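# Carry the tube rack from the next room to the desk

## Task

Get the tube rack off the counter in the adjoining room and place it on the desk. It must stand upright, with each tube sitting all the way down in its hole. If the rack or any tube touches the floor, the task fails. The connecting door swings shut by itself, though a magnetic holder on the wall can keep it open. The robot must not topple or finish leaning, or the task fails. Anything that stays put only because the robot holds it does not count. At the end, release everything and move the robot away.

## Robot and tools

Robot: a Hello Robot Stretch 3 with a single arm. It has a two-wheel drive base (0.33 m long, 0.34 m wide), a lift that slides along a mast, and an arm that telescopes out to the robot's RIGHT side. The arm cannot reach forward, so the gripper moves forward only when the base drives. A turn on the spot pivots about the point midway between the drive wheels, which sits 0.05 m behind the front edge. With the arm retracted and the wrist folded, the swept circle has radius 0.28 m. An unfolded, level gripper reaches beyond that circle.

Frames: the base frame has its origin on the floor between the drive wheels, x forward, y left, z up. hand_pose is reported in this frame, at the point where the closed fingertips meet. With all wrist joints at zero, that frame's x points up, y points back along the arm toward the mast, and z points to the rear. The odometry frame is the base frame as it was when the scene began. base_odometry comes from wheel turns only, so slipping shows up as travel. Heading is positive to the left, from -3.142 to 3.142.

execute_actions: the argument actions is a list holding one action or none. An empty list only reports state and images. An action may contain base, joints, or both, plus an optional contact_limits. All of its motions start at once and may finish at different times.
- base takes exactly one command, and both are offsets from where the base last measured itself. {"translate_m": d} drives straight, d in metres from -1 to 1, positive forward. {"rotate_rad": d} turns in place, d in radians from -3.2 to 3.2, positive counter-clockwise (left). There is no sideways motion.
- joints is one dictionary keyed by joint name, each value an absolute target: lift_m 0 to 1.1 (arm height on the mast); arm_m 0 to 0.52 (extension); wrist_yaw_rad -1.345 to 4.42 (0 = along the arm, positive swings toward the front, 3.0 = folded over the base); wrist_pitch_rad -1.57 to 0.451 (0 level, negative tips fingertips down); wrist_roll_rad -2.911 to 2.911 (0 = fingers side by side, level); gripper_m -0.089 to 0.179 (larger is wider; the real fingertip gap is 0.007 m less when nearly shut and 0.025 m less when fully open, and 0 below 0.007); head_pan_rad -3.953 to 1.73 (0 forward, positive left, -1.57 looks along the arm); head_tilt_rad -1.53 to 0.419 (negative looks down). Done tolerances: ±0.004 for lift, arm and gripper, ±0.02 for yaw, roll, pan and tilt, ±0.05 for pitch.
- contact_limits accepts only arm_m: a motor_effort percentage from 1 to 100 at which the arm motion halts with contact_stop (the sign is negative when retracting). Smaller values are gentler, but too small stops it at once. The limit also caps the arm's holding force until the next action. Values above the maximum are cut down to it.
- cameras: a list of head_camera, nav_camera, wrist_camera or all. Omitting it, null or ["all"] gives all three; [] gives none. The pictures line lists the returned images in order.
Any unknown key or out-of-range number rejects the whole call and nothing moves. A joint or base left out of an action may keep pushing toward its earlier target. One action lasts at most 15 s. If a result reports a stop, later execute_actions, wait and finished_scene calls in the same reply are skipped.

wait: seconds from 0 to 10. It commands nothing and returns the same report as an empty action. zoom_image: camera plus region [x0, y0, x1, y1] in pixels of that camera's latest full image, top-left at (0, 0), at most 504 by 504. Image sizes: head_camera 896x504, nav_camera 672x504 (fisheye), wrist_camera 644x364. finished_scene: scene is the current scene's number. It ends the scene for good once the last command has been held, and reports success.

Result lines: base_status and joint_status describe how each motion of the last accepted action ended. done means reached (for the base, wheels turned the commanded amount even if they slipped). off_target means it stopped short and may still be pushing. After contact_stop, time_out or torque_fault the old target is dropped. Arm and lift go slack after a contact_stop until commanded again, so a heavy load can let a slack lift sink. on_its_own covers things not commanded this call; its "held at" is the held target, not the actual position. motor_effort is percent of maximum, positive toward higher joint values, with the peak of the last action in brackets; it is noisy and biased. Positive wheel effort drives forward. A rest effort outside its normal range suggests pushing or carrying a load. turned_by_wheels and turned_by_imu give the turn since the last result, positive left. base_tilt is in degrees, forward and right positive, with a fixed error up to about 4 degrees. lidar_m gives 12 distances in metres, one per 30-degree sector: 1st straight ahead, then counter-clockwise (4th left, 7th behind, 10th right). "-" means nothing seen. It scans at 0.17 m height, sees 0.15 to 12 m, misses glass and thin legs, and is partly blocked by the mast and a low lift. wrist_depth_mm (45 to 1000) and head_depth_mm (280 to 4000, image sideways) are 7x7 grids of median depth in mm.

Speed: the base moves fast only when stowed (lift_m below 0.30, arm_m below 0.03, wrist_yaw_rad above 2.54); otherwise about 0.10 m/s and 0.63 rad/s.

Gripping: command gripper_m below the object's width; lower squeezes harder, but a stall guard may weaken an over-tight grip. To let go, open at least 0.02 beyond where the fingers met the object. Neither the reading nor done proves a grasp.

Cautions: fold or unfold the wrist only with lift_m between 0.32 and 0.95, wrist_pitch_rad -0.4 and roll near 0; once folded, lift may go down to 0.25. With yaw below -0.4 keep pitch at -0.5 or lower. Pushing into something solid with the gripper above roughly 0.45 m can tip the robot, as can a second push after a contact_stop, driving while the gripper is caught on something fixed, or snagging furniture (worst when reversing). If it tilts, reverse the last move in small steps, free the gripper, and lower lift_m to about 0.2. The base, wrist and head have no contact stop; wrist servos can torque-fault for 10 s under strain. Avoid drops, slips, slams, hard hits, and loose objects may get nudged occasionally.

Each tool is called after "Call:" as a command line: name --argument value for each argument, lists and objects as JSON in quotes; but a table of rows of numbers goes row by row, as --pt "numbers of a row", without its own name.

## Session

Call:
execute_actions --actions '[]'

Scene clock: 0.00 s.
base_odometry: x=+0.000 y=+0.000 heading=+0.000 (m, m, rad; odometry frame)
turned_by_wheels: +0.000 (rad since the last result)
turned_by_imu: +0.000 (rad since the last result)
base_tilt: forward=-0.8 right=+0.3 (deg)
lidar_m: 1.24 3.13 1.78 1.85 1.47 0.78 0.65 0.65 0.73 0.69 0.68 0.77
head_depth_mm: 1017 1026 1035 1046 1052 1061 1070 / 1207 1213 1226 1241 1252 1263 1276 / 1477 1491 1515 1526 1551 1567 1589 / 1812 1944 1967 2003 2035 2069 2056 / 1943 2552 2967 3022 2995 3006 2327 / 1939 2908 3057 3093 3062 3072 2347 / 1926 2876 2939 2962 2946 2927 2362
base_status: not commanded
joint_positions: lift_m=+0.409 arm_m=-0.002 wrist_yaw_rad=+3.009 wrist_pitch_rad=-0.305 wrist_roll_rad=-0.006 gripper_m=+0.037 head_pan_rad=+0.007 head_tilt_rad=-0.011
joint_status: not commanded
motor_effort: left_wheel=+0 right_wheel=+0 lift_m=+25 arm_m=+0 wrist_yaw_rad=+1 wrist_pitch_rad=+6 wrist_roll_rad=+0 gripper_m=-1 head_pan_rad=-1 head_tilt_rad=+2 (%)
hand_pose: x=+0.0102 y=+0.0926 z=+0.4479 quat_wxyz=(+0.154, +0.702, +0.062, +0.693) (m; base frame)
wrist_depth_mm: - - - - - - - / - - - - - - - / - - - - - - - / - - - - - - - / 977 971 - 998 - 973 970 / 770 768 - 761 - 765 765 / 630 632 - 637 619 635 632
pictures: head_camera (sideways: a quarter turn clockwise sets it upright), nav_camera (sideways: a quarter turn counterclockwise sets it upright), wrist_camera
Images, in order (width x height): head_camera 896x504, nav_camera 672x504, wrist_camera 644x364.

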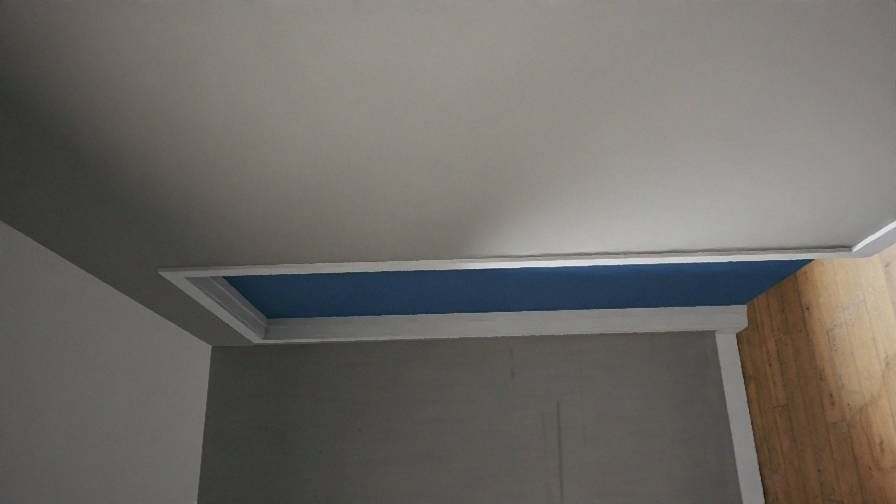

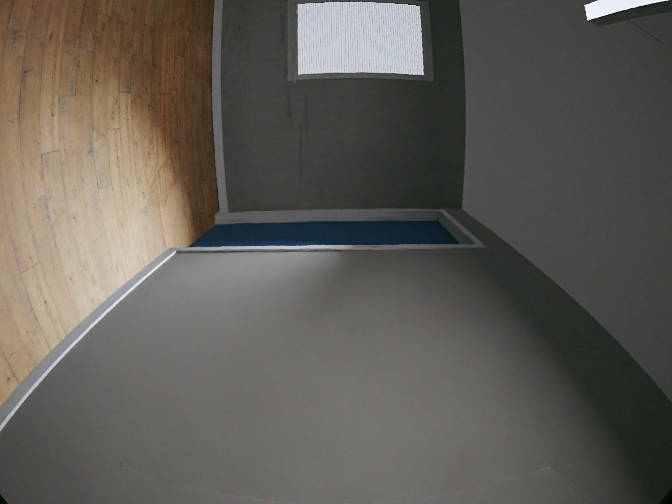

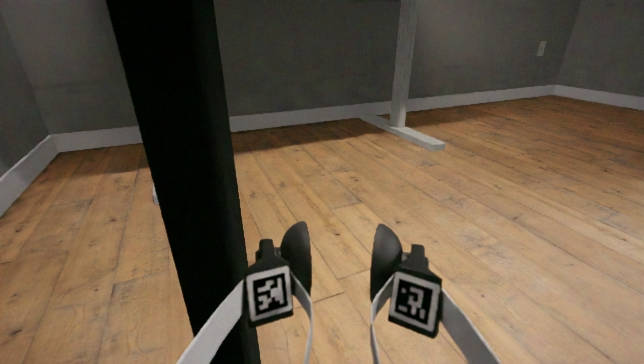

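Call:
execute_actions --actions '[{"base":{"rotate_rad":0.4},"joints":{"lift_m":0.27,"wrist_pitch_rad":-0.4,"head_pan_rad":1.2,"head_tilt_rad":-0.4}}]'

Call:
execute_actions --actions '[{"base":{"translate_m":1.0}}]' --cameras '["nav_camera"]'

Call:
execute_actions --actions '[{"base":{"translate_m":1.0},"joints":{"head_pan_rad":-1.3}}]'

Scene clock: 13.57 s.
base_odometry: x=+0.000 y=+0.000 heading=+0.400 (m, m, rad; odometry frame)
turned_by_wheels: +0.400 (rad since the last result)
turned_by_imu: +0.397 (rad since the last result)
base_tilt: forward=-0.8 right=+0.3 (deg)
lidar_m: 3.13 2.45 1.77 1.39 0.86 0.66 0.65 0.69 0.70 0.69 0.72 1.05
head_depth_mm: 1862 1995 1750 2244 2078 1789 1427 / 1801 1932 1760 2260 2311 1791 1444 / 1724 1861 1788 2149 2269 1793 1442 / 1660 1795 1810 2064 2176 1802 1450 / 1608 1743 1789 1980 2098 1801 1452 / 1574 1663 1724 1888 2044 1816 1452 / 1528 1619 1670 1223 1973 1758 1423
base_status: done
joint_positions: lift_m=+0.271 arm_m=-0.002 wrist_yaw_rad=+3.009 wrist_pitch_rad=-0.416 wrist_roll_rad=-0.006 gripper_m=+0.037 head_pan_rad=+1.193 head_tilt_rad=-0.395
joint_status: all done
motor_effort: left_wheel=-2(9) right_wheel=+2(5) lift_m=+11(24) arm_m=+0(0) wrist_yaw_rad=+0(1) wrist_pitch_rad=+5(6) wrist_roll_rad=+0(0) gripper_m=+0(0) head_pan_rad=+4(49) head_tilt_rad=-3(35) (%)
hand_pose: x=+0.0085 y=+0.0803 z=+0.2839 quat_wxyz=(+0.192, +0.698, +0.100, +0.683) (m; base frame)
wrist_depth_mm: 779 - - - - - - / 779 - - - - - - / 765 - - - - - - / 739 782 786 767 764 768 757 / 611 604 - 623 628 598 602 / 500 520 - 518 - 495 493 / 439 - - - 410 424 418
pictures: head_camera (sideways: a quarter turn clockwise sets it upright), nav_camera (sideways: a quarter turn counterclockwise sets it upright), wrist_camera
Images, in order (width x height): head_camera 896x504, nav_camera 672x504, wrist_camera 644x364.

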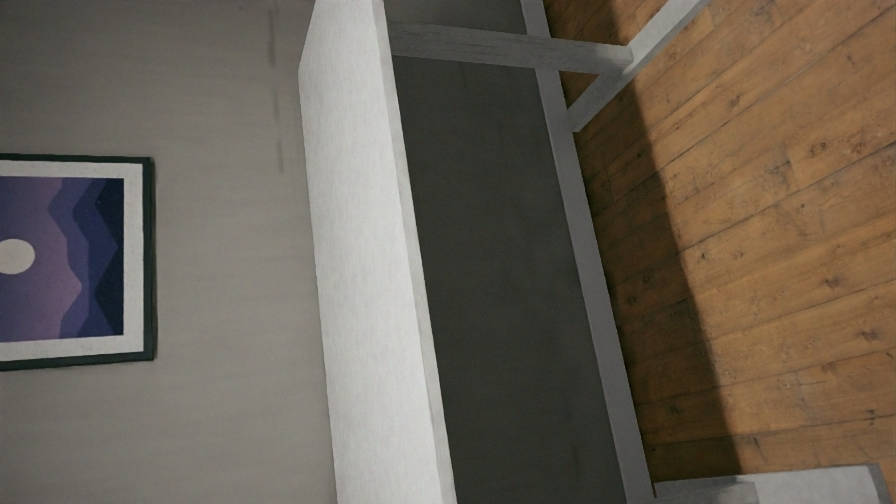

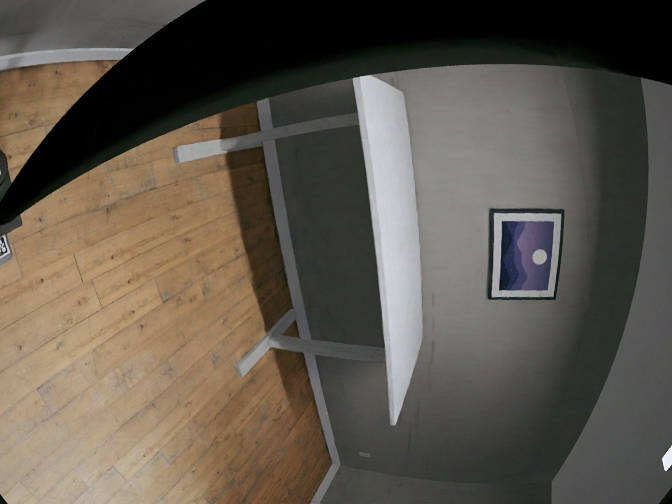

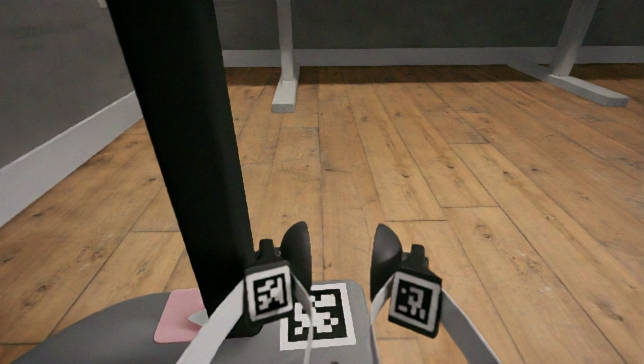

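Scene clock: 18.60 s.
base_odometry: x=+0.921 y=+0.389 heading=+0.400 (m, m, rad; odometry frame)
turned_by_wheels: +0.000 (rad since the last result)
turned_by_imu: +0.006 (rad since the last result)
base_tilt: forward=-0.8 right=+0.4 (deg)
lidar_m: 2.13 2.27 1.80 1.34 1.74 1.67 1.64 1.00 0.77 0.76 0.81 1.17
head_depth_mm: 1774 1901 2064 2255 2331 1784 1434 / 1717 1840 1987 2154 2269 1796 1435 / 1656 1771 1913 2073 2186 1797 1444 / 1603 1715 1841 1982 2109 1823 1441 / 1550 1657 1769 1906 2049 1810 1444 / 1511 1598 1664 1210 1922 1693 1458 / 1457 1553 1619 1212 1904 1823 1457
base_status: done
joint_positions: lift_m=+0.271 arm_m=-0.002 wrist_yaw_rad=+3.009 wrist_pitch_rad=-0.416 wrist_roll_rad=-0.006 gripper_m=+0.037 head_pan_rad=+1.193 head_tilt_rad=-0.395
joint_status: not commanded
motor_effort: left_wheel=-2(11) right_wheel=+2(9) lift_m=+11(12) arm_m=+0(0) wrist_yaw_rad=+1(1) wrist_pitch_rad=+5(5) wrist_roll_rad=+0(1) gripper_m=+0(1) head_pan_rad=+4(4) head_tilt_rad=-3(3) (%)
hand_pose: x=+0.0085 y=+0.0802 z=+0.2839 quat_wxyz=(+0.192, +0.698, +0.100, +0.683) (m; base frame)
wrist_depth_mm: - - - - - - - / - - - - - - - / - - - - - - - / 789 764 801 773 764 762 752 / 612 607 - 621 633 599 597 / 502 522 - 521 - 497 492 / 442 - - - 411 422 424
pictures: nav_camera (sideways: a quarter turn counterclockwise sets it upright)
Images, in order (width x height): nav_camera 672x504.

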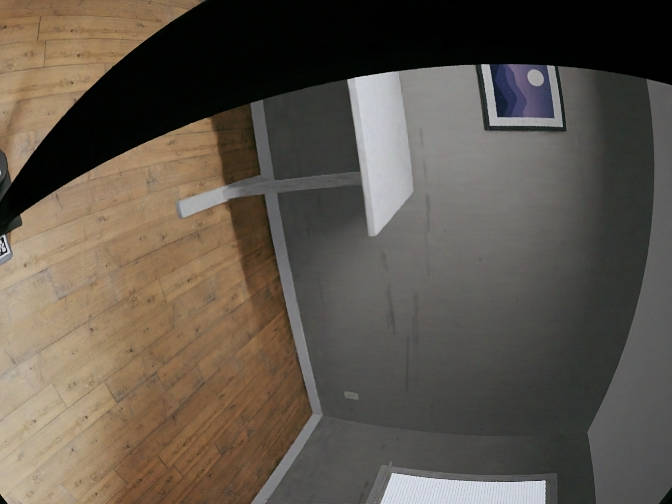

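Scene clock: 23.70 s.
base_odometry: x=+1.842 y=+0.778 heading=+0.400 (m, m, rad; odometry frame)
turned_by_wheels: +0.000 (rad since the last result)
turned_by_imu: +0.006 (rad since the last result)
base_tilt: forward=-0.8 right=+0.3 (deg)
lidar_m: 1.14 1.21 1.72 1.69 1.81 2.44 2.50 1.10 0.85 0.82 0.98 1.16
head_depth_mm: 715 709 759 807 867 937 1026 / 761 808 863 926 995 1072 1162 / 785 836 895 963 1041 1136 1251 / 809 861 927 1004 1086 1192 1317 / 836 895 966 1050 1140 1247 1365 / 866 927 998 1088 1187 1316 1414 / 896 962 1048 1136 1250 1389 1462
base_status: done
joint_positions: lift_m=+0.271 arm_m=-0.002 wrist_yaw_rad=+3.009 wrist_pitch_rad=-0.416 wrist_roll_rad=-0.006 gripper_m=+0.037 head_pan_rad=-1.293 head_tilt_rad=-0.396
joint_status: all done
motor_effort: left_wheel=-2(10) right_wheel=+2(7) lift_m=+12(12) arm_m=+0(0) wrist_yaw_rad=+2(1) wrist_pitch_rad=+5(5) wrist_roll_rad=+0(0) gripper_m=+1(0) head_pan_rad=-4(49) head_tilt_rad=-3(4) (%)
hand_pose: x=+0.0085 y=+0.0802 z=+0.2839 quat_wxyz=(+0.192, +0.698, +0.100, +0.683) (m; base frame)
wrist_depth_mm: - - - - - - - / - - - - - - - / - - - - - - - / 782 777 803 766 752 760 754 / 610 608 - 619 627 601 597 / 505 514 - 515 - 497 497 / 444 - - - 410 425 422
pictures: head_camera (sideways: a quarter turn clockwise sets it upright), nav_camera (sideways: a quarter turn counterclockwise sets it upright), wrist_camera
Images, in order (width x height): head_camera 896x504, nav_camera 672x504, wrist_camera 644x364.

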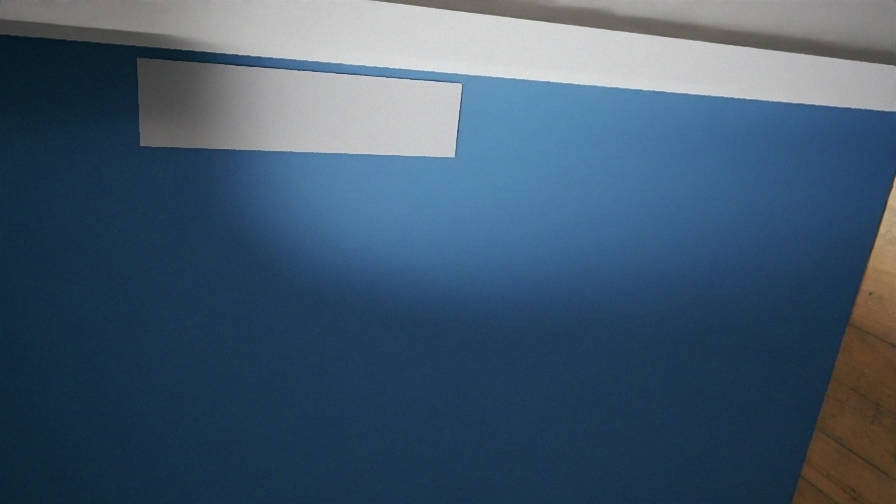

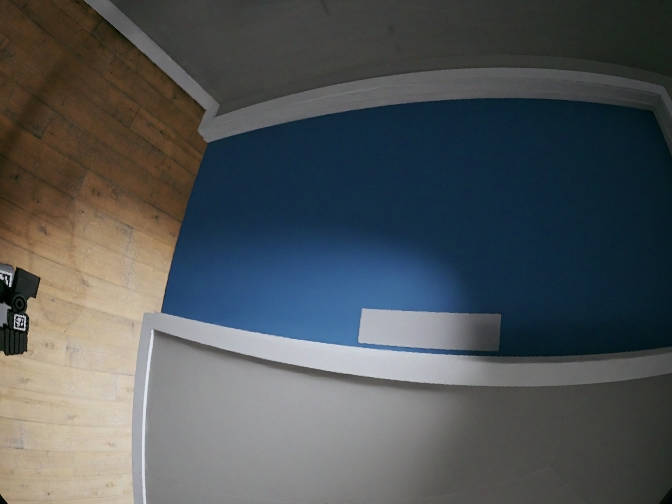

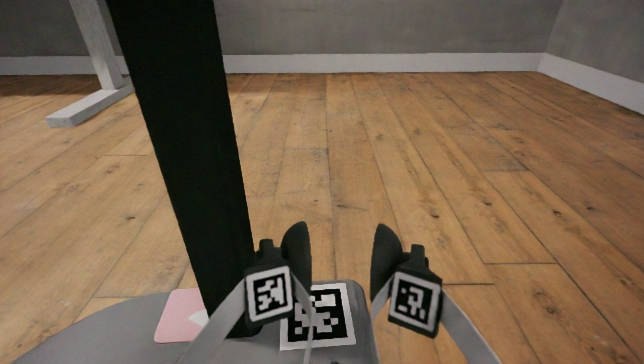

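Call:
execute_actions --actions '[{"base":{"translate_m":0.47}}]' --cameras '[]'

Call:
execute_actions --actions '[{"base":{"rotate_rad":-1.65},"joints":{"head_pan_rad":0,"head_tilt_rad":-0.7}}]' --cameras '[]'

Call:
execute_actions --actions '[{"base":{"translate_m":0.8}}]' --cameras '["nav_camera"]'

Call:
execute_actions --actions '[{"joints":{"lift_m":0.32}}]' --cameras '[]'

Call:
execute_actions --actions '[{"base":{"translate_m":0.8}}]' --cameras '["nav_camera"]'

Scene clock: 36.80 s.
base_odometry: x=+2.275 y=+0.961 heading=+0.400 (m, m, rad; odometry frame)
turned_by_wheels: +0.000 (rad since the last result)
turned_by_imu: +0.003 (rad since the last result)
base_tilt: forward=-0.8 right=+0.3 (deg)
lidar_m: 0.67 0.72 1.05 1.65 1.76 2.59 2.60 1.15 0.96 0.96 0.88 0.68
head_depth_mm: 771 819 874 936 1009 1091 1181 / 796 844 905 968 1047 1138 1244 / 818 873 937 1009 1089 1193 1304 / 847 905 973 1051 1141 1245 1350 / 876 937 1005 1083 1162 1263 1362 / 849 905 959 1032 1128 1248 1357 / 851 924 985 1051 1097 1132 1174
base_status: done
joint_positions: lift_m=+0.271 arm_m=-0.002 wrist_yaw_rad=+3.009 wrist_pitch_rad=-0.416 wrist_roll_rad=-0.006 gripper_m=+0.037 head_pan_rad=-1.293 head_tilt_rad=-0.396
joint_status: not commanded
motor_effort: left_wheel=-1(11) right_wheel=+1(7) lift_m=+12(12) arm_m=+0(0) wrist_yaw_rad=+1(0) wrist_pitch_rad=+5(5) wrist_roll_rad=+0(0) gripper_m=+0(1) head_pan_rad=-5(4) head_tilt_rad=-3(2) (%)
hand_pose: x=+0.0085 y=+0.0802 z=+0.2839 quat_wxyz=(+0.192, +0.698, +0.100, +0.683) (m; base frame)
wrist_depth_mm: - - - - - - 797 / - - - - - - 803 / - - - - - - 788 / 776 767 791 758 769 761 718 / 608 607 - 618 629 608 599 / 506 519 - 517 - 493 493 / 444 - - - 409 424 422
pictures: none
No camera images: the call's "cameras" was empty. Leave "cameras" out to get every camera's image.

Scene clock: 39.17 s.
base_odometry: x=+2.275 y=+0.961 heading=-1.250 (m, m, rad; odometry frame)
turned_by_wheels: -1.650 (rad since the last result)
turned_by_imu: -1.631 (rad since the last result)
base_tilt: forward=-0.8 right=+0.3 (deg)
lidar_m: 0.96 0.93 0.69 0.67 0.70 0.98 1.64 1.72 1.80 3.10 1.22 0.96
head_depth_mm: 800 893 1022 1152 1311 1386 1200 / 798 896 1015 1178 1400 1386 1195 / 797 892 1014 1170 1387 1398 1205 / 796 893 1008 1166 1386 1405 1208 / 794 888 1008 1167 1383 1399 1204 / 794 885 1001 1158 1368 1403 1206 / 791 885 1003 1159 1367 1404 1208
base_status: done
joint_positions: lift_m=+0.271 arm_m=-0.002 wrist_yaw_rad=+3.009 wrist_pitch_rad=-0.416 wrist_roll_rad=-0.006 gripper_m=+0.037 head_pan_rad=-0.007 head_tilt_rad=-0.692
joint_status: all done
motor_effort: left_wheel=+2(16) right_wheel=-2(7) lift_m=+11(12) arm_m=+0(0) wrist_yaw_rad=+1(1) wrist_pitch_rad=+5(5) wrist_roll_rad=+0(0) gripper_m=+0(0) head_pan_rad=+5(52) head_tilt_rad=-5(32) (%)
hand_pose: x=+0.0085 y=+0.0802 z=+0.2839 quat_wxyz=(+0.192, +0.698, +0.100, +0.683) (m; base frame)
wrist_depth_mm: 626 - 650 652 663 682 694 / 673 680 712 717 724 747 748 / 737 751 766 769 778 804 818 / 766 774 782 758 766 763 763 / 606 609 - 612 627 600 597 / 500 515 - 514 - 495 494 / 441 - - - 411 423 421
pictures: none
No camera images: the call's "cameras" was empty. Leave "cameras" out to get every camera's image.

Scene clock: 43.60 s.
base_odometry: x=+2.527 y=+0.202 heading=-1.250 (m, m, rad; odometry frame)
turned_by_wheels: +0.000 (rad since the last result)
turned_by_imu: +0.005 (rad since the last result)
base_tilt: forward=-0.8 right=+0.3 (deg)
lidar_m: 0.16 0.17 0.24 0.50 0.68 0.95 2.45 2.43 3.23 0.44 0.22 0.17
head_depth_mm: - - - - - - 293 / - - - - - - 291 / - - - - - - 289 / - - - - - - 288 / - - - - - - - / - - - - - - - / - - - - - - -
base_status: done
joint_positions: lift_m=+0.271 arm_m=-0.002 wrist_yaw_rad=+3.009 wrist_pitch_rad=-0.416 wrist_roll_rad=-0.006 gripper_m=+0.037 head_pan_rad=-0.007 head_tilt_rad=-0.692
joint_status: not commanded
motor_effort: left_wheel=+1(14) right_wheel=-1(4) lift_m=+12(12) arm_m=+0(0) wrist_yaw_rad=+0(1) wrist_pitch_rad=+5(5) wrist_roll_rad=+0(0) gripper_m=-1(2) head_pan_rad=+5(5) head_tilt_rad=-5(5) (%)
hand_pose: x=+0.0085 y=+0.0802 z=+0.2839 quat_wxyz=(+0.192, +0.698, +0.100, +0.683) (m; base frame)
wrist_depth_mm: 610 - 625 623 470 263 181 / 668 662 679 682 494 266 181 / 725 737 751 747 502 269 183 / 741 759 778 734 508 271 184 / 614 604 - 623 463 274 186 / 501 514 - 519 - 276 188 / 438 - - - 409 261 188
pictures: nav_camera (sideways: a quarter turn counterclockwise sets it upright)
Images, in order (width x height): nav_camera 672x504.

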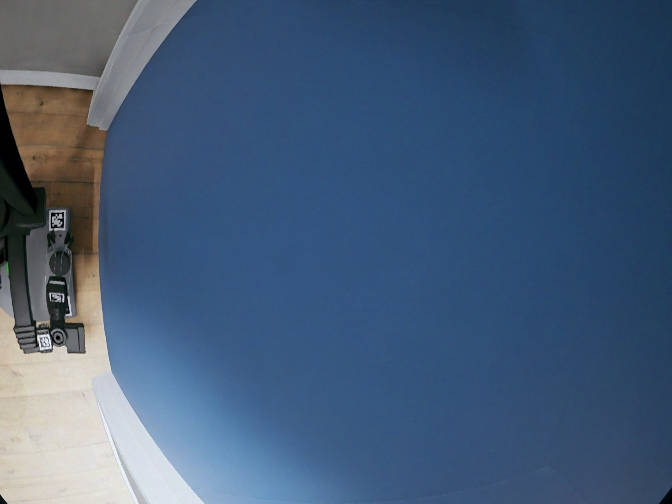

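Scene clock: 44.87 s.
base_odometry: x=+2.527 y=+0.202 heading=-1.250 (m, m, rad; odometry frame)
turned_by_wheels: +0.000 (rad since the last result)
turned_by_imu: +0.000 (rad since the last result)
base_tilt: forward=-0.8 right=+0.3 (deg)
lidar_m: 0.16 0.17 0.24 0.50 0.68 0.95 2.45 2.42 3.21 0.44 0.22 0.17
head_depth_mm: - - - - - - 293 / - - - - - - 291 / - - - - - - 290 / - - - - - - 288 / - - - - - - - / - - - - - - - / - - - - - - -
base_status: not commanded
joint_positions: lift_m=+0.319 arm_m=-0.002 wrist_yaw_rad=+3.009 wrist_pitch_rad=-0.416 wrist_roll_rad=-0.006 gripper_m=+0.037 head_pan_rad=-0.007 head_tilt_rad=-0.692
joint_status: all done
motor_effort: left_wheel=+1(1) right_wheel=-1(1) lift_m=+38(39) arm_m=+0(0) wrist_yaw_rad=+0(1) wrist_pitch_rad=+5(5) wrist_roll_rad=+0(0) gripper_m=+0(0) head_pan_rad=+5(4) head_tilt_rad=-4(5) (%)
hand_pose: x=+0.0085 y=+0.0802 z=+0.3325 quat_wxyz=(+0.192, +0.698, +0.101, +0.683) (m; base frame)
wrist_depth_mm: 609 - 639 628 474 263 180 / 655 665 690 687 495 267 182 / 725 727 744 752 509 267 184 / 783 783 793 788 516 271 185 / 683 680 - 687 465 275 186 / 568 559 - 563 - 276 187 / 484 494 - - 465 261 188
pictures: none
No camera images: the call's "cameras" was empty. Leave "cameras" out to get every camera's image.

Scene clock: 53.83 s.
base_odometry: x=+2.780 y=-0.557 heading=-1.250 (m, m, rad; odometry frame)
turned_by_wheels: +0.001 (rad since the last result)
turned_by_imu: -0.074 (rad since the last result)
base_tilt: forward=-0.9 right=+0.3 (deg)
lidar_m: - - 0.15 0.19 0.67 0.88 2.17 2.51 3.29 0.28 0.15 -
head_depth_mm: - - - - - - - / - - - - - - - / - - - - - - - / - - - - - - - / - - - - - - - / - - - - - - - / - - - - - - -
base_status: translate_m off_target (by the wheels' count: +0.7998 of +0.8000)
joint_positions: lift_m=+0.320 arm_m=-0.002 wrist_yaw_rad=+3.009 wrist_pitch_rad=-0.418 wrist_roll_rad=-0.006 gripper_m=+0.037 head_pan_rad=+0.010 head_tilt_rad=-0.696
joint_status: not commanded
on_its_own: left_wheel is at rest, and its effort (+47) is outside its rest range (-18 to +18)
motor_effort: left_wheel=+47(83) right_wheel=+7(44) lift_m=+33(38) arm_m=+0(0) wrist_yaw_rad=+1(1) wrist_pitch_rad=+6(6) wrist_roll_rad=+0(0) gripper_m=+0(0) head_pan_rad=-6(16) head_tilt_rad=-2(5) (%)
hand_pose: x=+0.0085 y=+0.0799 z=+0.3322 quat_wxyz=(+0.192, +0.698, +0.101, +0.683) (m; base frame)
wrist_depth_mm: 574 - 603 461 159 95 68 / 619 644 669 502 164 96 69 / 666 694 743 547 168 98 69 / 727 756 791 605 173 100 70 / 685 677 - 515 162 102 71 / 568 561 - 524 - 104 72 / 478 492 - - 195 100 73
pictures: nav_camera (sideways: a quarter turn counterclockwise sets it upright)
Images, in order (width x height): nav_camera 672x504.

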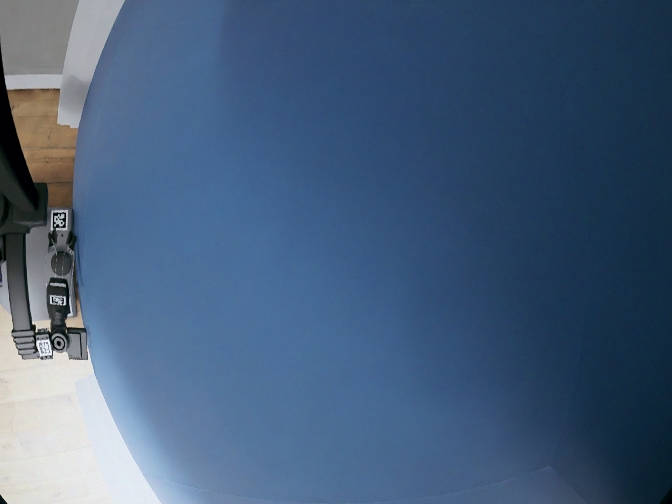

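Call:
execute_actions --actions '[{"base":{"translate_m":-0.45},"joints":{"lift_m":0.27,"head_pan_rad":-3.0,"head_tilt_rad":-0.9}}]' --cameras '[]'

Call:
execute_actions --actions '[{"base":{"rotate_rad":-1.52}}]' --cameras '[]'

Call:
execute_actions --actions '[{"base":{"translate_m":0.25}}]' --cameras '[]'

Call:
execute_actions --actions '[{"base":{"rotate_rad":-1.58},"joints":{"lift_m":0.31}}]' --cameras '["nav_camera"]'

Call:
execute_actions --actions '[{"base":{"translate_m":-0.4}}]' --cameras '["nav_camera"]'

Scene clock: 74.60 s.
base_odometry: x=+2.638 y=-0.130 heading=-1.250 (m, m, rad; odometry frame)
turned_by_wheels: +0.000 (rad since the last result)
turned_by_imu: -0.003 (rad since the last result)
base_tilt: forward=-0.8 right=+0.3 (deg)
lidar_m: 0.51 0.52 0.63 0.63 0.64 0.85 2.06 2.15 2.84 2.06 0.62 0.53
head_depth_mm: 1875 2162 1981 1669 1446 1267 1133 / 1899 2195 1996 1675 1452 1265 - / 1919 2220 2004 1674 1447 1270 - / 1941 2239 1995 1674 1437 1273 1178 / 1928 2251 1993 1682 1452 1276 1164 / 1954 2245 2002 1677 1441 1274 1144 / 1963 2248 2008 1687 1450 1273 1133
base_status: done
joint_positions: lift_m=+0.271 arm_m=-0.002 wrist_yaw_rad=+3.009 wrist_pitch_rad=-0.418 wrist_roll_rad=-0.006 gripper_m=+0.037 head_pan_rad=-2.993 head_tilt_rad=-0.889
joint_status: all done
motor_effort: left_wheel=+1(39) right_wheel=-1(7) lift_m=+12(31) arm_m=+0(0) wrist_yaw_rad=+1(1) wrist_pitch_rad=+6(6) wrist_roll_rad=+0(0) gripper_m=+0(0) head_pan_rad=-5(50) head_tilt_rad=-7(29) (%)
hand_pose: x=+0.0085 y=+0.0799 z=+0.2834 quat_wxyz=(+0.192, +0.698, +0.101, +0.683) (m; base frame)
wrist_depth_mm: 554 - 593 615 638 608 497 / 600 617 657 672 698 610 523 / 658 670 727 741 765 630 533 / 698 717 740 759 759 683 536 / 604 604 - 616 628 600 544 / 501 518 - - - 494 492 / 441 - - - 409 422 423
pictures: none
No camera images: the call's "cameras" was empty. Leave "cameras" out to get every camera's image.

Scene clock: 76.83 s.
base_odometry: x=+2.638 y=-0.130 heading=-2.769 (m, m, rad; odometry frame)
turned_by_wheels: -1.520 (rad since the last result)
turned_by_imu: -1.502 (rad since the last result)
base_tilt: forward=-0.8 right=+0.3 (deg)
lidar_m: 1.58 0.62 0.52 0.51 0.52 0.63 0.63 0.65 0.90 2.10 2.16 3.02
head_depth_mm: 533 613 725 880 1125 1265 1135 / 538 623 734 898 1154 1268 - / 545 630 747 917 1188 1276 - / 551 640 760 934 1216 1263 1177 / 560 650 774 957 1246 1269 1162 / 565 657 785 975 1283 1276 1142 / 574 668 799 996 1323 1267 1135
base_status: done
joint_positions: lift_m=+0.271 arm_m=-0.002 wrist_yaw_rad=+3.009 wrist_pitch_rad=-0.418 wrist_roll_rad=-0.006 gripper_m=+0.037 head_pan_rad=-2.993 head_tilt_rad=-0.890
joint_status: not commanded
motor_effort: left_wheel=+2(16) right_wheel=-1(7) lift_m=+12(12) arm_m=+0(0) wrist_yaw_rad=+1(0) wrist_pitch_rad=+6(6) wrist_roll_rad=-1(0) gripper_m=-1(0) head_pan_rad=-4(4) head_tilt_rad=-6(7) (%)
hand_pose: x=+0.0085 y=+0.0799 z=+0.2834 quat_wxyz=(+0.192, +0.698, +0.101, +0.683) (m; base frame)
wrist_depth_mm: 474 - 488 498 505 518 487 / 508 519 532 536 552 567 502 / 553 567 588 598 610 616 543 / 579 633 637 664 677 672 591 / 570 600 - 612 625 600 601 / 498 518 - - - 501 489 / 439 - - - 413 420 419
pictures: none
No camera images: the call's "cameras" was empty. Leave "cameras" out to get every camera's image.

Scene clock: 79.50 s.
base_odometry: x=+2.405 y=-0.221 heading=-2.769 (m, m, rad; odometry frame)
turned_by_wheels: +0.000 (rad since the last result)
turned_by_imu: +0.002 (rad since the last result)
base_tilt: forward=-0.8 right=+0.3 (deg)
lidar_m: 1.56 0.59 0.46 0.50 0.52 0.72 0.88 0.91 1.26 2.10 2.01 2.90
head_depth_mm: 759 875 1030 1253 1413 1267 1130 / 768 884 1045 1281 1443 1266 - / 777 901 1065 1302 1440 1266 - / 784 909 1079 1330 1440 1269 1174 / 795 923 1102 1362 1447 1271 1161 / 805 940 1124 1394 1447 1269 1137 / 815 951 1137 1427 1451 1271 1130
base_status: done
joint_positions: lift_m=+0.271 arm_m=-0.002 wrist_yaw_rad=+3.009 wrist_pitch_rad=-0.418 wrist_roll_rad=-0.006 gripper_m=+0.037 head_pan_rad=-2.993 head_tilt_rad=-0.890
joint_status: not commanded
motor_effort: left_wheel=+1(14) right_wheel=-1(5) lift_m=+12(12) arm_m=+0(0) wrist_yaw_rad=+2(0) wrist_pitch_rad=+6(6) wrist_roll_rad=+0(0) gripper_m=+0(1) head_pan_rad=-4(3) head_tilt_rad=-7(6) (%)
hand_pose: x=+0.0085 y=+0.0799 z=+0.2834 quat_wxyz=(+0.192, +0.698, +0.101, +0.683) (m; base frame)
wrist_depth_mm: 470 - 486 495 496 430 446 / 507 516 534 537 530 471 488 / 558 559 583 588 581 527 538 / 613 625 638 655 628 583 582 / 603 610 - 616 598 597 586 / 503 518 - - - 492 493 / 441 - - - 412 418 420
pictures: none
No camera images: the call's "cameras" was empty. Leave "cameras" out to get every camera's image.

Scene clock: 82.43 s.
base_odometry: x=+2.405 y=-0.221 heading=+1.934 (m, m, rad; odometry frame)
turned_by_wheels: -1.580 (rad since the last result)
turned_by_imu: -1.567 (rad since the last result)
base_tilt: forward=-0.8 right=+0.3 (deg)
lidar_m: 2.10 2.02 2.88 1.58 0.59 0.46 0.50 0.52 0.72 0.88 0.91 1.26
head_depth_mm: 419 481 568 690 798 994 1145 / 425 489 578 707 908 1147 - / 429 496 588 721 931 1226 - / 435 503 597 737 953 1229 1191 / 440 510 608 752 981 1252 1162 / 445 518 616 766 1008 1253 1151 / 450 525 629 785 1040 1280 1134
base_status: done
joint_positions: lift_m=+0.309 arm_m=-0.002 wrist_yaw_rad=+3.009 wrist_pitch_rad=-0.418 wrist_roll_rad=-0.006 gripper_m=+0.037 head_pan_rad=-2.993 head_tilt_rad=-0.890
joint_status: all done
motor_effort: left_wheel=+2(14) right_wheel=-2(7) lift_m=+38(39) arm_m=+0(0) wrist_yaw_rad=+1(1) wrist_pitch_rad=+6(6) wrist_roll_rad=+0(0) gripper_m=+0(1) head_pan_rad=-4(5) head_tilt_rad=-6(6) (%)
hand_pose: x=+0.0085 y=+0.0799 z=+0.3220 quat_wxyz=(+0.192, +0.698, +0.101, +0.683) (m; base frame)
wrist_depth_mm: 540 - - - - - - / 534 710 - - - - - / 535 753 - - - - - / 528 741 869 832 838 825 827 / 515 649 - 683 692 650 649 / 503 551 - 545 - 547 542 / 459 499 - - 450 463 459
pictures: nav_camera (sideways: a quarter turn counterclockwise sets it upright)
Images, in order (width x height): nav_camera 672x504.

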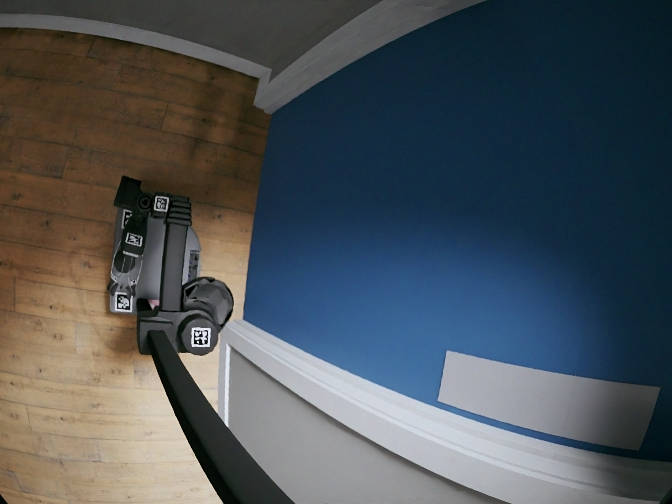

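Scene clock: 87.40 s.
base_odometry: x=+2.547 y=-0.595 heading=+1.934 (m, m, rad; odometry frame)
turned_by_wheels: +0.000 (rad since the last result)
turned_by_imu: -0.002 (rad since the last result)
base_tilt: forward=-0.8 right=+0.3 (deg)
lidar_m: 2.50 2.35 3.00 0.21 0.22 0.31 0.27 0.27 0.32 0.58 0.91 1.25
head_depth_mm: - 285 322 400 534 1222 1149 / - - 317 393 518 757 - / - - 311 384 502 715 - / - - 305 376 489 700 949 / - - 304 368 475 672 975 / - - 302 360 463 647 995 / - - 297 353 450 623 1008
base_status: done
joint_positions: lift_m=+0.309 arm_m=-0.002 wrist_yaw_rad=+3.009 wrist_pitch_rad=-0.418 wrist_roll_rad=-0.006 gripper_m=+0.037 head_pan_rad=-2.994 head_tilt_rad=-0.892
joint_status: not commanded
motor_effort: left_wheel=-12(55) right_wheel=-17(24) lift_m=+37(37) arm_m=+0(0) wrist_yaw_rad=+0(1) wrist_pitch_rad=+6(6) wrist_roll_rad=-1(0) gripper_m=+1(0) head_pan_rad=-4(4) head_tilt_rad=-5(7) (%)
hand_pose: x=+0.0085 y=+0.0799 z=+0.3220 quat_wxyz=(+0.192, +0.698, +0.101, +0.683) (m; base frame)
wrist_depth_mm: - - 221 - - - - / - 240 240 - - - - / - - 263 - - - - / 856 795 288 790 822 841 830 / 676 635 - 656 686 665 657 / 547 549 - 547 - 546 546 / 467 499 - - 455 462 461
pictures: nav_camera (sideways: a quarter turn counterclockwise sets it upright)
Images, in order (width x height): nav_camera 672x504.

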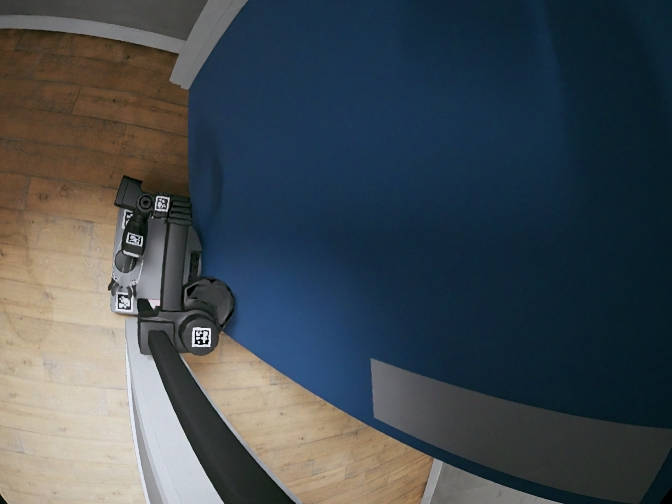

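Call:
execute_actions --actions '[{"base":{"translate_m":-0.3}}]' --cameras '[]'

Call:
execute_actions --actions '[{"base":{"rotate_rad":0.5}}]' --cameras '[]'

Call:
execute_actions --actions '[{"base":{"translate_m":-0.38}}]' --cameras '["nav_camera"]'

Call:
execute_actions --actions '[{"base":{"rotate_rad":0.65}}]' --cameras '[]'

Call:
execute_actions --actions '[{"base":{"translate_m":-0.3}}]' --cameras '["nav_camera"]'

Scene clock: 107.90 s.
base_odometry: x=+2.653 y=-0.875 heading=+1.934 (m, m, rad; odometry frame)
turned_by_wheels: +0.000 (rad since the last result)
turned_by_imu: -0.002 (rad since the last result)
base_tilt: forward=-0.8 right=+0.3 (deg)
lidar_m: 2.81 0.28 0.26 0.64 2.39 2.03 0.28 0.26 0.26 0.33 0.72 1.25
head_depth_mm: 1691 2027 1991 1682 1442 1261 1149 / 289 323 405 1594 1439 1266 - / - 303 361 454 608 1035 - / - 292 332 409 533 761 1034 / - - 310 375 473 644 894 / - - 296 344 426 560 776 / - - 285 318 387 493 683
base_status: done
joint_positions: lift_m=+0.309 arm_m=-0.002 wrist_yaw_rad=+3.009 wrist_pitch_rad=-0.418 wrist_roll_rad=-0.006 gripper_m=+0.037 head_pan_rad=-2.994 head_tilt_rad=-0.892
joint_status: not commanded
motor_effort: left_wheel=-12(25) right_wheel=-11(23) lift_m=+37(36) arm_m=+0(1) wrist_yaw_rad=+0(1) wrist_pitch_rad=+6(6) wrist_roll_rad=+0(0) gripper_m=+0(0) head_pan_rad=-4(3) head_tilt_rad=-4(5) (%)
hand_pose: x=+0.0085 y=+0.0799 z=+0.3220 quat_wxyz=(+0.192, +0.698, +0.101, +0.683) (m; base frame)
wrist_depth_mm: - - - - 448 246 234 / - - - - 456 262 258 / - - - - 468 284 295 / 845 841 853 838 482 309 749 / 672 666 - 678 404 349 645 / 551 553 - 547 - 404 543 / 468 498 - - 456 451 464
pictures: none
No camera images: the call's "cameras" was empty. Leave "cameras" out to get every camera's image.

Scene clock: 109.63 s.
base_odometry: x=+2.653 y=-0.875 heading=+2.434 (m, m, rad; odometry frame)
turned_by_wheels: +0.500 (rad since the last result)
turned_by_imu: +0.489 (rad since the last result)
base_tilt: forward=-0.8 right=+0.3 (deg)
lidar_m: 0.29 0.26 0.56 2.36 2.06 0.30 0.28 0.28 0.34 0.67 1.21 2.81
head_depth_mm: - - 311 385 505 781 1143 / - - 310 382 499 721 - / - - 307 378 493 705 - / - - 305 375 488 696 933 / - - 303 371 482 687 994 / - - 304 368 476 674 1054 / - - 302 365 471 664 1084
base_status: done
joint_positions: lift_m=+0.309 arm_m=-0.002 wrist_yaw_rad=+3.009 wrist_pitch_rad=-0.418 wrist_roll_rad=-0.006 gripper_m=+0.037 head_pan_rad=-2.994 head_tilt_rad=-0.892
joint_status: not commanded
on_its_own: left_wheel is at rest, and its effort (-27) is outside its rest range (-18 to +18)
motor_effort: left_wheel=-27(34) right_wheel=-4(5) lift_m=+37(36) arm_m=+0(0) wrist_yaw_rad=+0(0) wrist_pitch_rad=+6(6) wrist_roll_rad=+0(0) gripper_m=-1(1) head_pan_rad=-4(3) head_tilt_rad=-5(5) (%)
hand_pose: x=+0.0085 y=+0.0799 z=+0.3220 quat_wxyz=(+0.192, +0.698, +0.101, +0.683) (m; base frame)
wrist_depth_mm: - - - - - - 418 / - - - - - - 382 / - - - - - 902 349 / 858 846 876 840 833 715 323 / 668 665 - 676 685 600 272 / 549 549 - 545 - 509 264 / 374 500 - - 451 407 284
pictures: none
No camera images: the call's "cameras" was empty. Leave "cameras" out to get every camera's image.

Scene clock: 114.43 s.
base_odometry: x=+2.942 y=-1.122 heading=+2.434 (m, m, rad; odometry frame)
turned_by_wheels: +0.000 (rad since the last result)
turned_by_imu: -0.003 (rad since the last result)
base_tilt: forward=-0.8 right=+0.3 (deg)
lidar_m: 0.62 0.68 1.74 2.39 1.72 1.64 0.28 0.26 0.26 0.32 0.64 2.44
head_depth_mm: 1496 1700 1897 1660 1449 1264 1142 / 294 336 1838 1631 1440 1265 - / - 308 371 468 641 1227 - / - 294 338 416 543 770 1047 / - - 313 378 477 645 884 / - - 297 345 424 553 764 / - - - 317 383 485 662
base_status: done
joint_positions: lift_m=+0.309 arm_m=-0.002 wrist_yaw_rad=+3.009 wrist_pitch_rad=-0.418 wrist_roll_rad=-0.006 gripper_m=+0.037 head_pan_rad=-2.994 head_tilt_rad=-0.892
joint_status: not commanded
motor_effort: left_wheel=-10(30) right_wheel=-6(20) lift_m=+37(37) arm_m=+0(0) wrist_yaw_rad=+0(1) wrist_pitch_rad=+6(6) wrist_roll_rad=+0(0) gripper_m=+0(0) head_pan_rad=-4(3) head_tilt_rad=-5(5) (%)
hand_pose: x=+0.0085 y=+0.0799 z=+0.3220 quat_wxyz=(+0.192, +0.698, +0.101, +0.683) (m; base frame)
wrist_depth_mm: - - - - - - - / - - - - - - - / - - - - - - - / 850 837 875 829 830 825 838 / 666 674 - 674 687 665 655 / 543 549 - 548 - 539 541 / 470 500 - - 449 465 459
pictures: nav_camera (sideways: a quarter turn counterclockwise sets it upright)
Images, in order (width x height): nav_camera 672x504.

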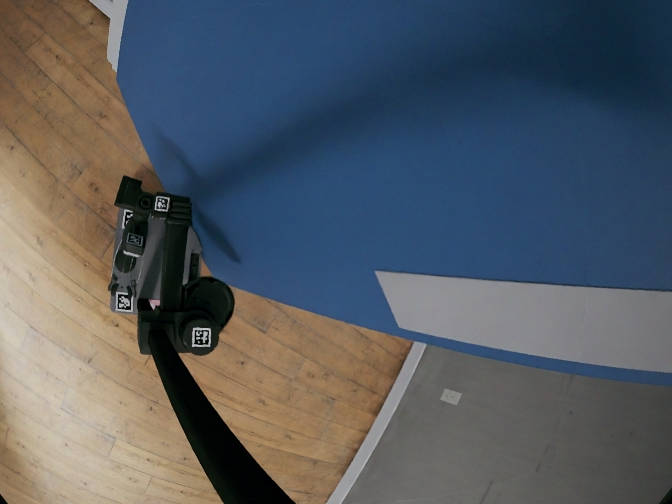

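Scene clock: 116.47 s.
base_odometry: x=+2.942 y=-1.122 heading=+3.083 (m, m, rad; odometry frame)
turned_by_wheels: +0.650 (rad since the last result)
turned_by_imu: +0.639 (rad since the last result)
base_tilt: forward=-0.8 right=+0.3 (deg)
lidar_m: 0.77 2.47 2.13 1.67 1.65 0.29 0.28 0.28 0.37 1.09 3.14 0.62
head_depth_mm: - - 304 368 476 673 1110 / - - 303 371 480 683 - / - - 305 374 486 688 - / - - 307 377 491 701 940 / - - 308 380 496 711 1050 / - - 310 383 500 725 1114 / - - 312 387 506 737 1098
base_status: done
joint_positions: lift_m=+0.309 arm_m=-0.002 wrist_yaw_rad=+3.009 wrist_pitch_rad=-0.418 wrist_roll_rad=-0.006 gripper_m=+0.037 head_pan_rad=-2.994 head_tilt_rad=-0.892
joint_status: not commanded
on_its_own: left_wheel is at rest, and its effort (-20) is outside its rest range (-18 to +18)
motor_effort: left_wheel=-20(28) right_wheel=-4(7) lift_m=+37(37) arm_m=+0(1) wrist_yaw_rad=+0(0) wrist_pitch_rad=+6(6) wrist_roll_rad=+0(0) gripper_m=+0(0) head_pan_rad=-4(3) head_tilt_rad=-5(5) (%)
hand_pose: x=+0.0085 y=+0.0799 z=+0.3220 quat_wxyz=(+0.192, +0.698, +0.101, +0.683) (m; base frame)
wrist_depth_mm: - - - - - - - / - - - - - - - / - - - - - - - / 833 844 867 831 834 823 825 / 617 666 - 674 690 666 657 / 356 545 - 546 - 547 542 / 341 487 - - 452 462 463
pictures: none
No camera images: the call's "cameras" was empty. Leave "cameras" out to get every camera's image.

Scene clock: 120.67 s.
base_odometry: x=+3.241 y=-1.139 heading=+3.083 (m, m, rad; odometry frame)
turned_by_wheels: -0.001 (rad since the last result)
turned_by_imu: +0.007 (rad since the last result)
base_tilt: forward=-0.8 right=+0.3 (deg)
lidar_m: 0.97 2.73 1.97 1.54 1.23 0.37 0.27 0.27 0.28 0.39 2.64 0.89
head_depth_mm: - 311 381 497 1054 1266 1147 / - 301 360 455 621 1210 - / - 293 338 422 561 811 - / - 285 319 393 510 728 995 / - - 304 368 468 647 908 / - - 296 345 431 579 835 / - - 288 325 402 526 762
base_status: translate_m off_target (by the wheels' count: -0.2997 of -0.3000)
joint_positions: lift_m=+0.309 arm_m=-0.002 wrist_yaw_rad=+3.009 wrist_pitch_rad=-0.418 wrist_roll_rad=-0.006 gripper_m=+0.037 head_pan_rad=-2.994 head_tilt_rad=-0.893
joint_status: not commanded
on_its_own: left_wheel is at rest, and its effort (-61) is outside its rest range (-18 to +18); right_wheel is at rest, and its effort (-25) is outside its rest range (-18 to +18)
motor_effort: left_wheel=-61(69) right_wheel=-25(27) lift_m=+36(38) arm_m=+0(0) wrist_yaw_rad=+1(0) wrist_pitch_rad=+6(6) wrist_roll_rad=+0(0) gripper_m=+0(0) head_pan_rad=-4(4) head_tilt_rad=-4(6) (%)
hand_pose: x=+0.0084 y=+0.0799 z=+0.3221 quat_wxyz=(+0.192, +0.698, +0.101, +0.683) (m; base frame)
wrist_depth_mm: - - - - - - - / - - - - - - - / - - - - - - - / 842 861 863 827 820 817 831 / 662 663 - 679 688 654 660 / 555 548 - 547 - 544 542 / 466 497 - - 450 464 462
pictures: nav_camera (sideways: a quarter turn counterclockwise sets it upright)
Images, in order (width x height): nav_camera 672x504.

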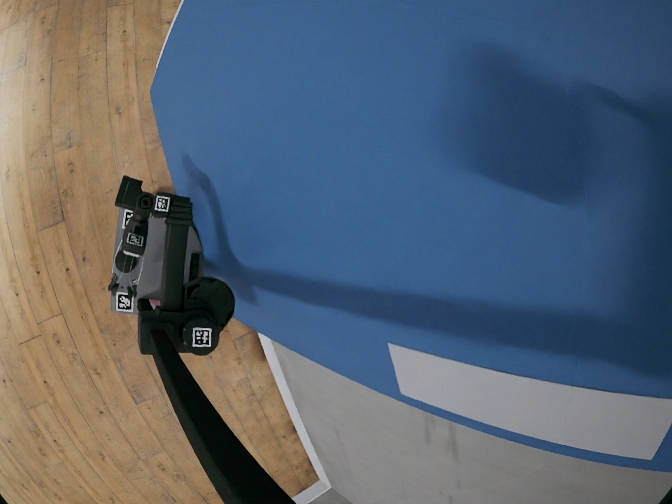

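Call:
execute_actions --actions '[{"base":{"translate_m":0.2},"joints":{"head_pan_rad":0.6,"head_tilt_rad":-0.35,"lift_m":0.28}}]'

Scene clock: 126.93 s.
base_odometry: x=+3.042 y=-1.128 heading=+3.083 (m, m, rad; odometry frame)
turned_by_wheels: +0.000 (rad since the last result)
turned_by_imu: +0.001 (rad since the last result)
base_tilt: forward=-0.8 right=+0.3 (deg)
lidar_m: 0.84 2.55 2.07 1.62 1.61 0.61 0.45 0.44 0.46 0.64 3.17 0.71
head_depth_mm: 2668 2839 2705 2637 2399 1862 1471 / 2709 2878 2528 2617 2505 1873 1488 / 2753 2923 2554 2645 2531 1875 1494 / 2800 2957 2616 2714 2530 1875 1496 / 2834 3016 2631 2739 2557 1888 1493 / 2869 3080 2661 2792 2544 1892 1502 / 2892 3106 2722 2853 2588 1898 1509
base_status: done
joint_positions: lift_m=+0.281 arm_m=-0.002 wrist_yaw_rad=+3.009 wrist_pitch_rad=-0.418 wrist_roll_rad=-0.006 gripper_m=+0.037 head_pan_rad=+0.593 head_tilt_rad=-0.358
joint_status: all done
motor_effort: left_wheel=+0(55) right_wheel=+0(21) lift_m=+12(33) arm_m=+0(0) wrist_yaw_rad=+1(0) wrist_pitch_rad=+6(6) wrist_roll_rad=+0(0) gripper_m=+0(1) head_pan_rad=+4(50) head_tilt_rad=+5(42) (%)
hand_pose: x=+0.0084 y=+0.0799 z=+0.2933 quat_wxyz=(+0.192, +0.698, +0.101, +0.683) (m; base frame)
wrist_depth_mm: - - - - - - - / - - - - - - - / - - - - - - - / 794 787 806 781 782 784 771 / 616 618 - 630 645 614 611 / 514 515 - 527 - 507 506 / 451 - - - 424 435 433
pictures: head_camera (sideways: a quarter turn clockwise sets it upright), nav_camera (sideways: a quarter turn counterclockwise sets it upright), wrist_camera
Images, in order (width x height): head_camera 896x504, nav_camera 672x504, wrist_camera 644x364.

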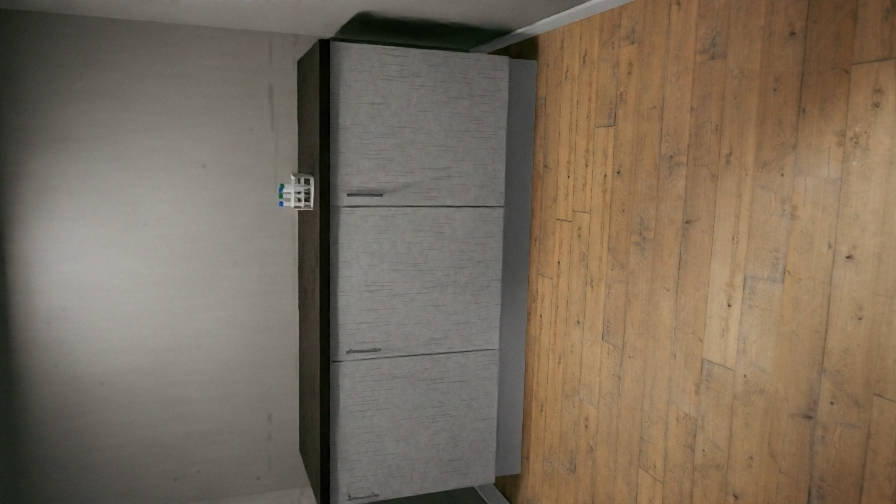

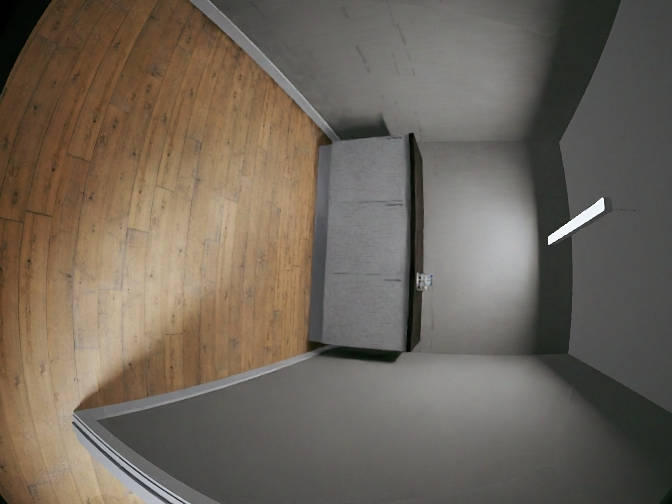

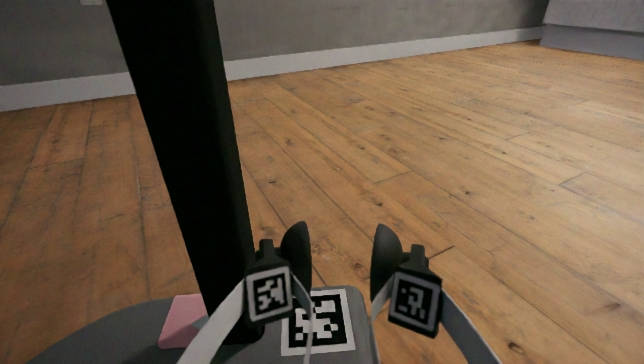

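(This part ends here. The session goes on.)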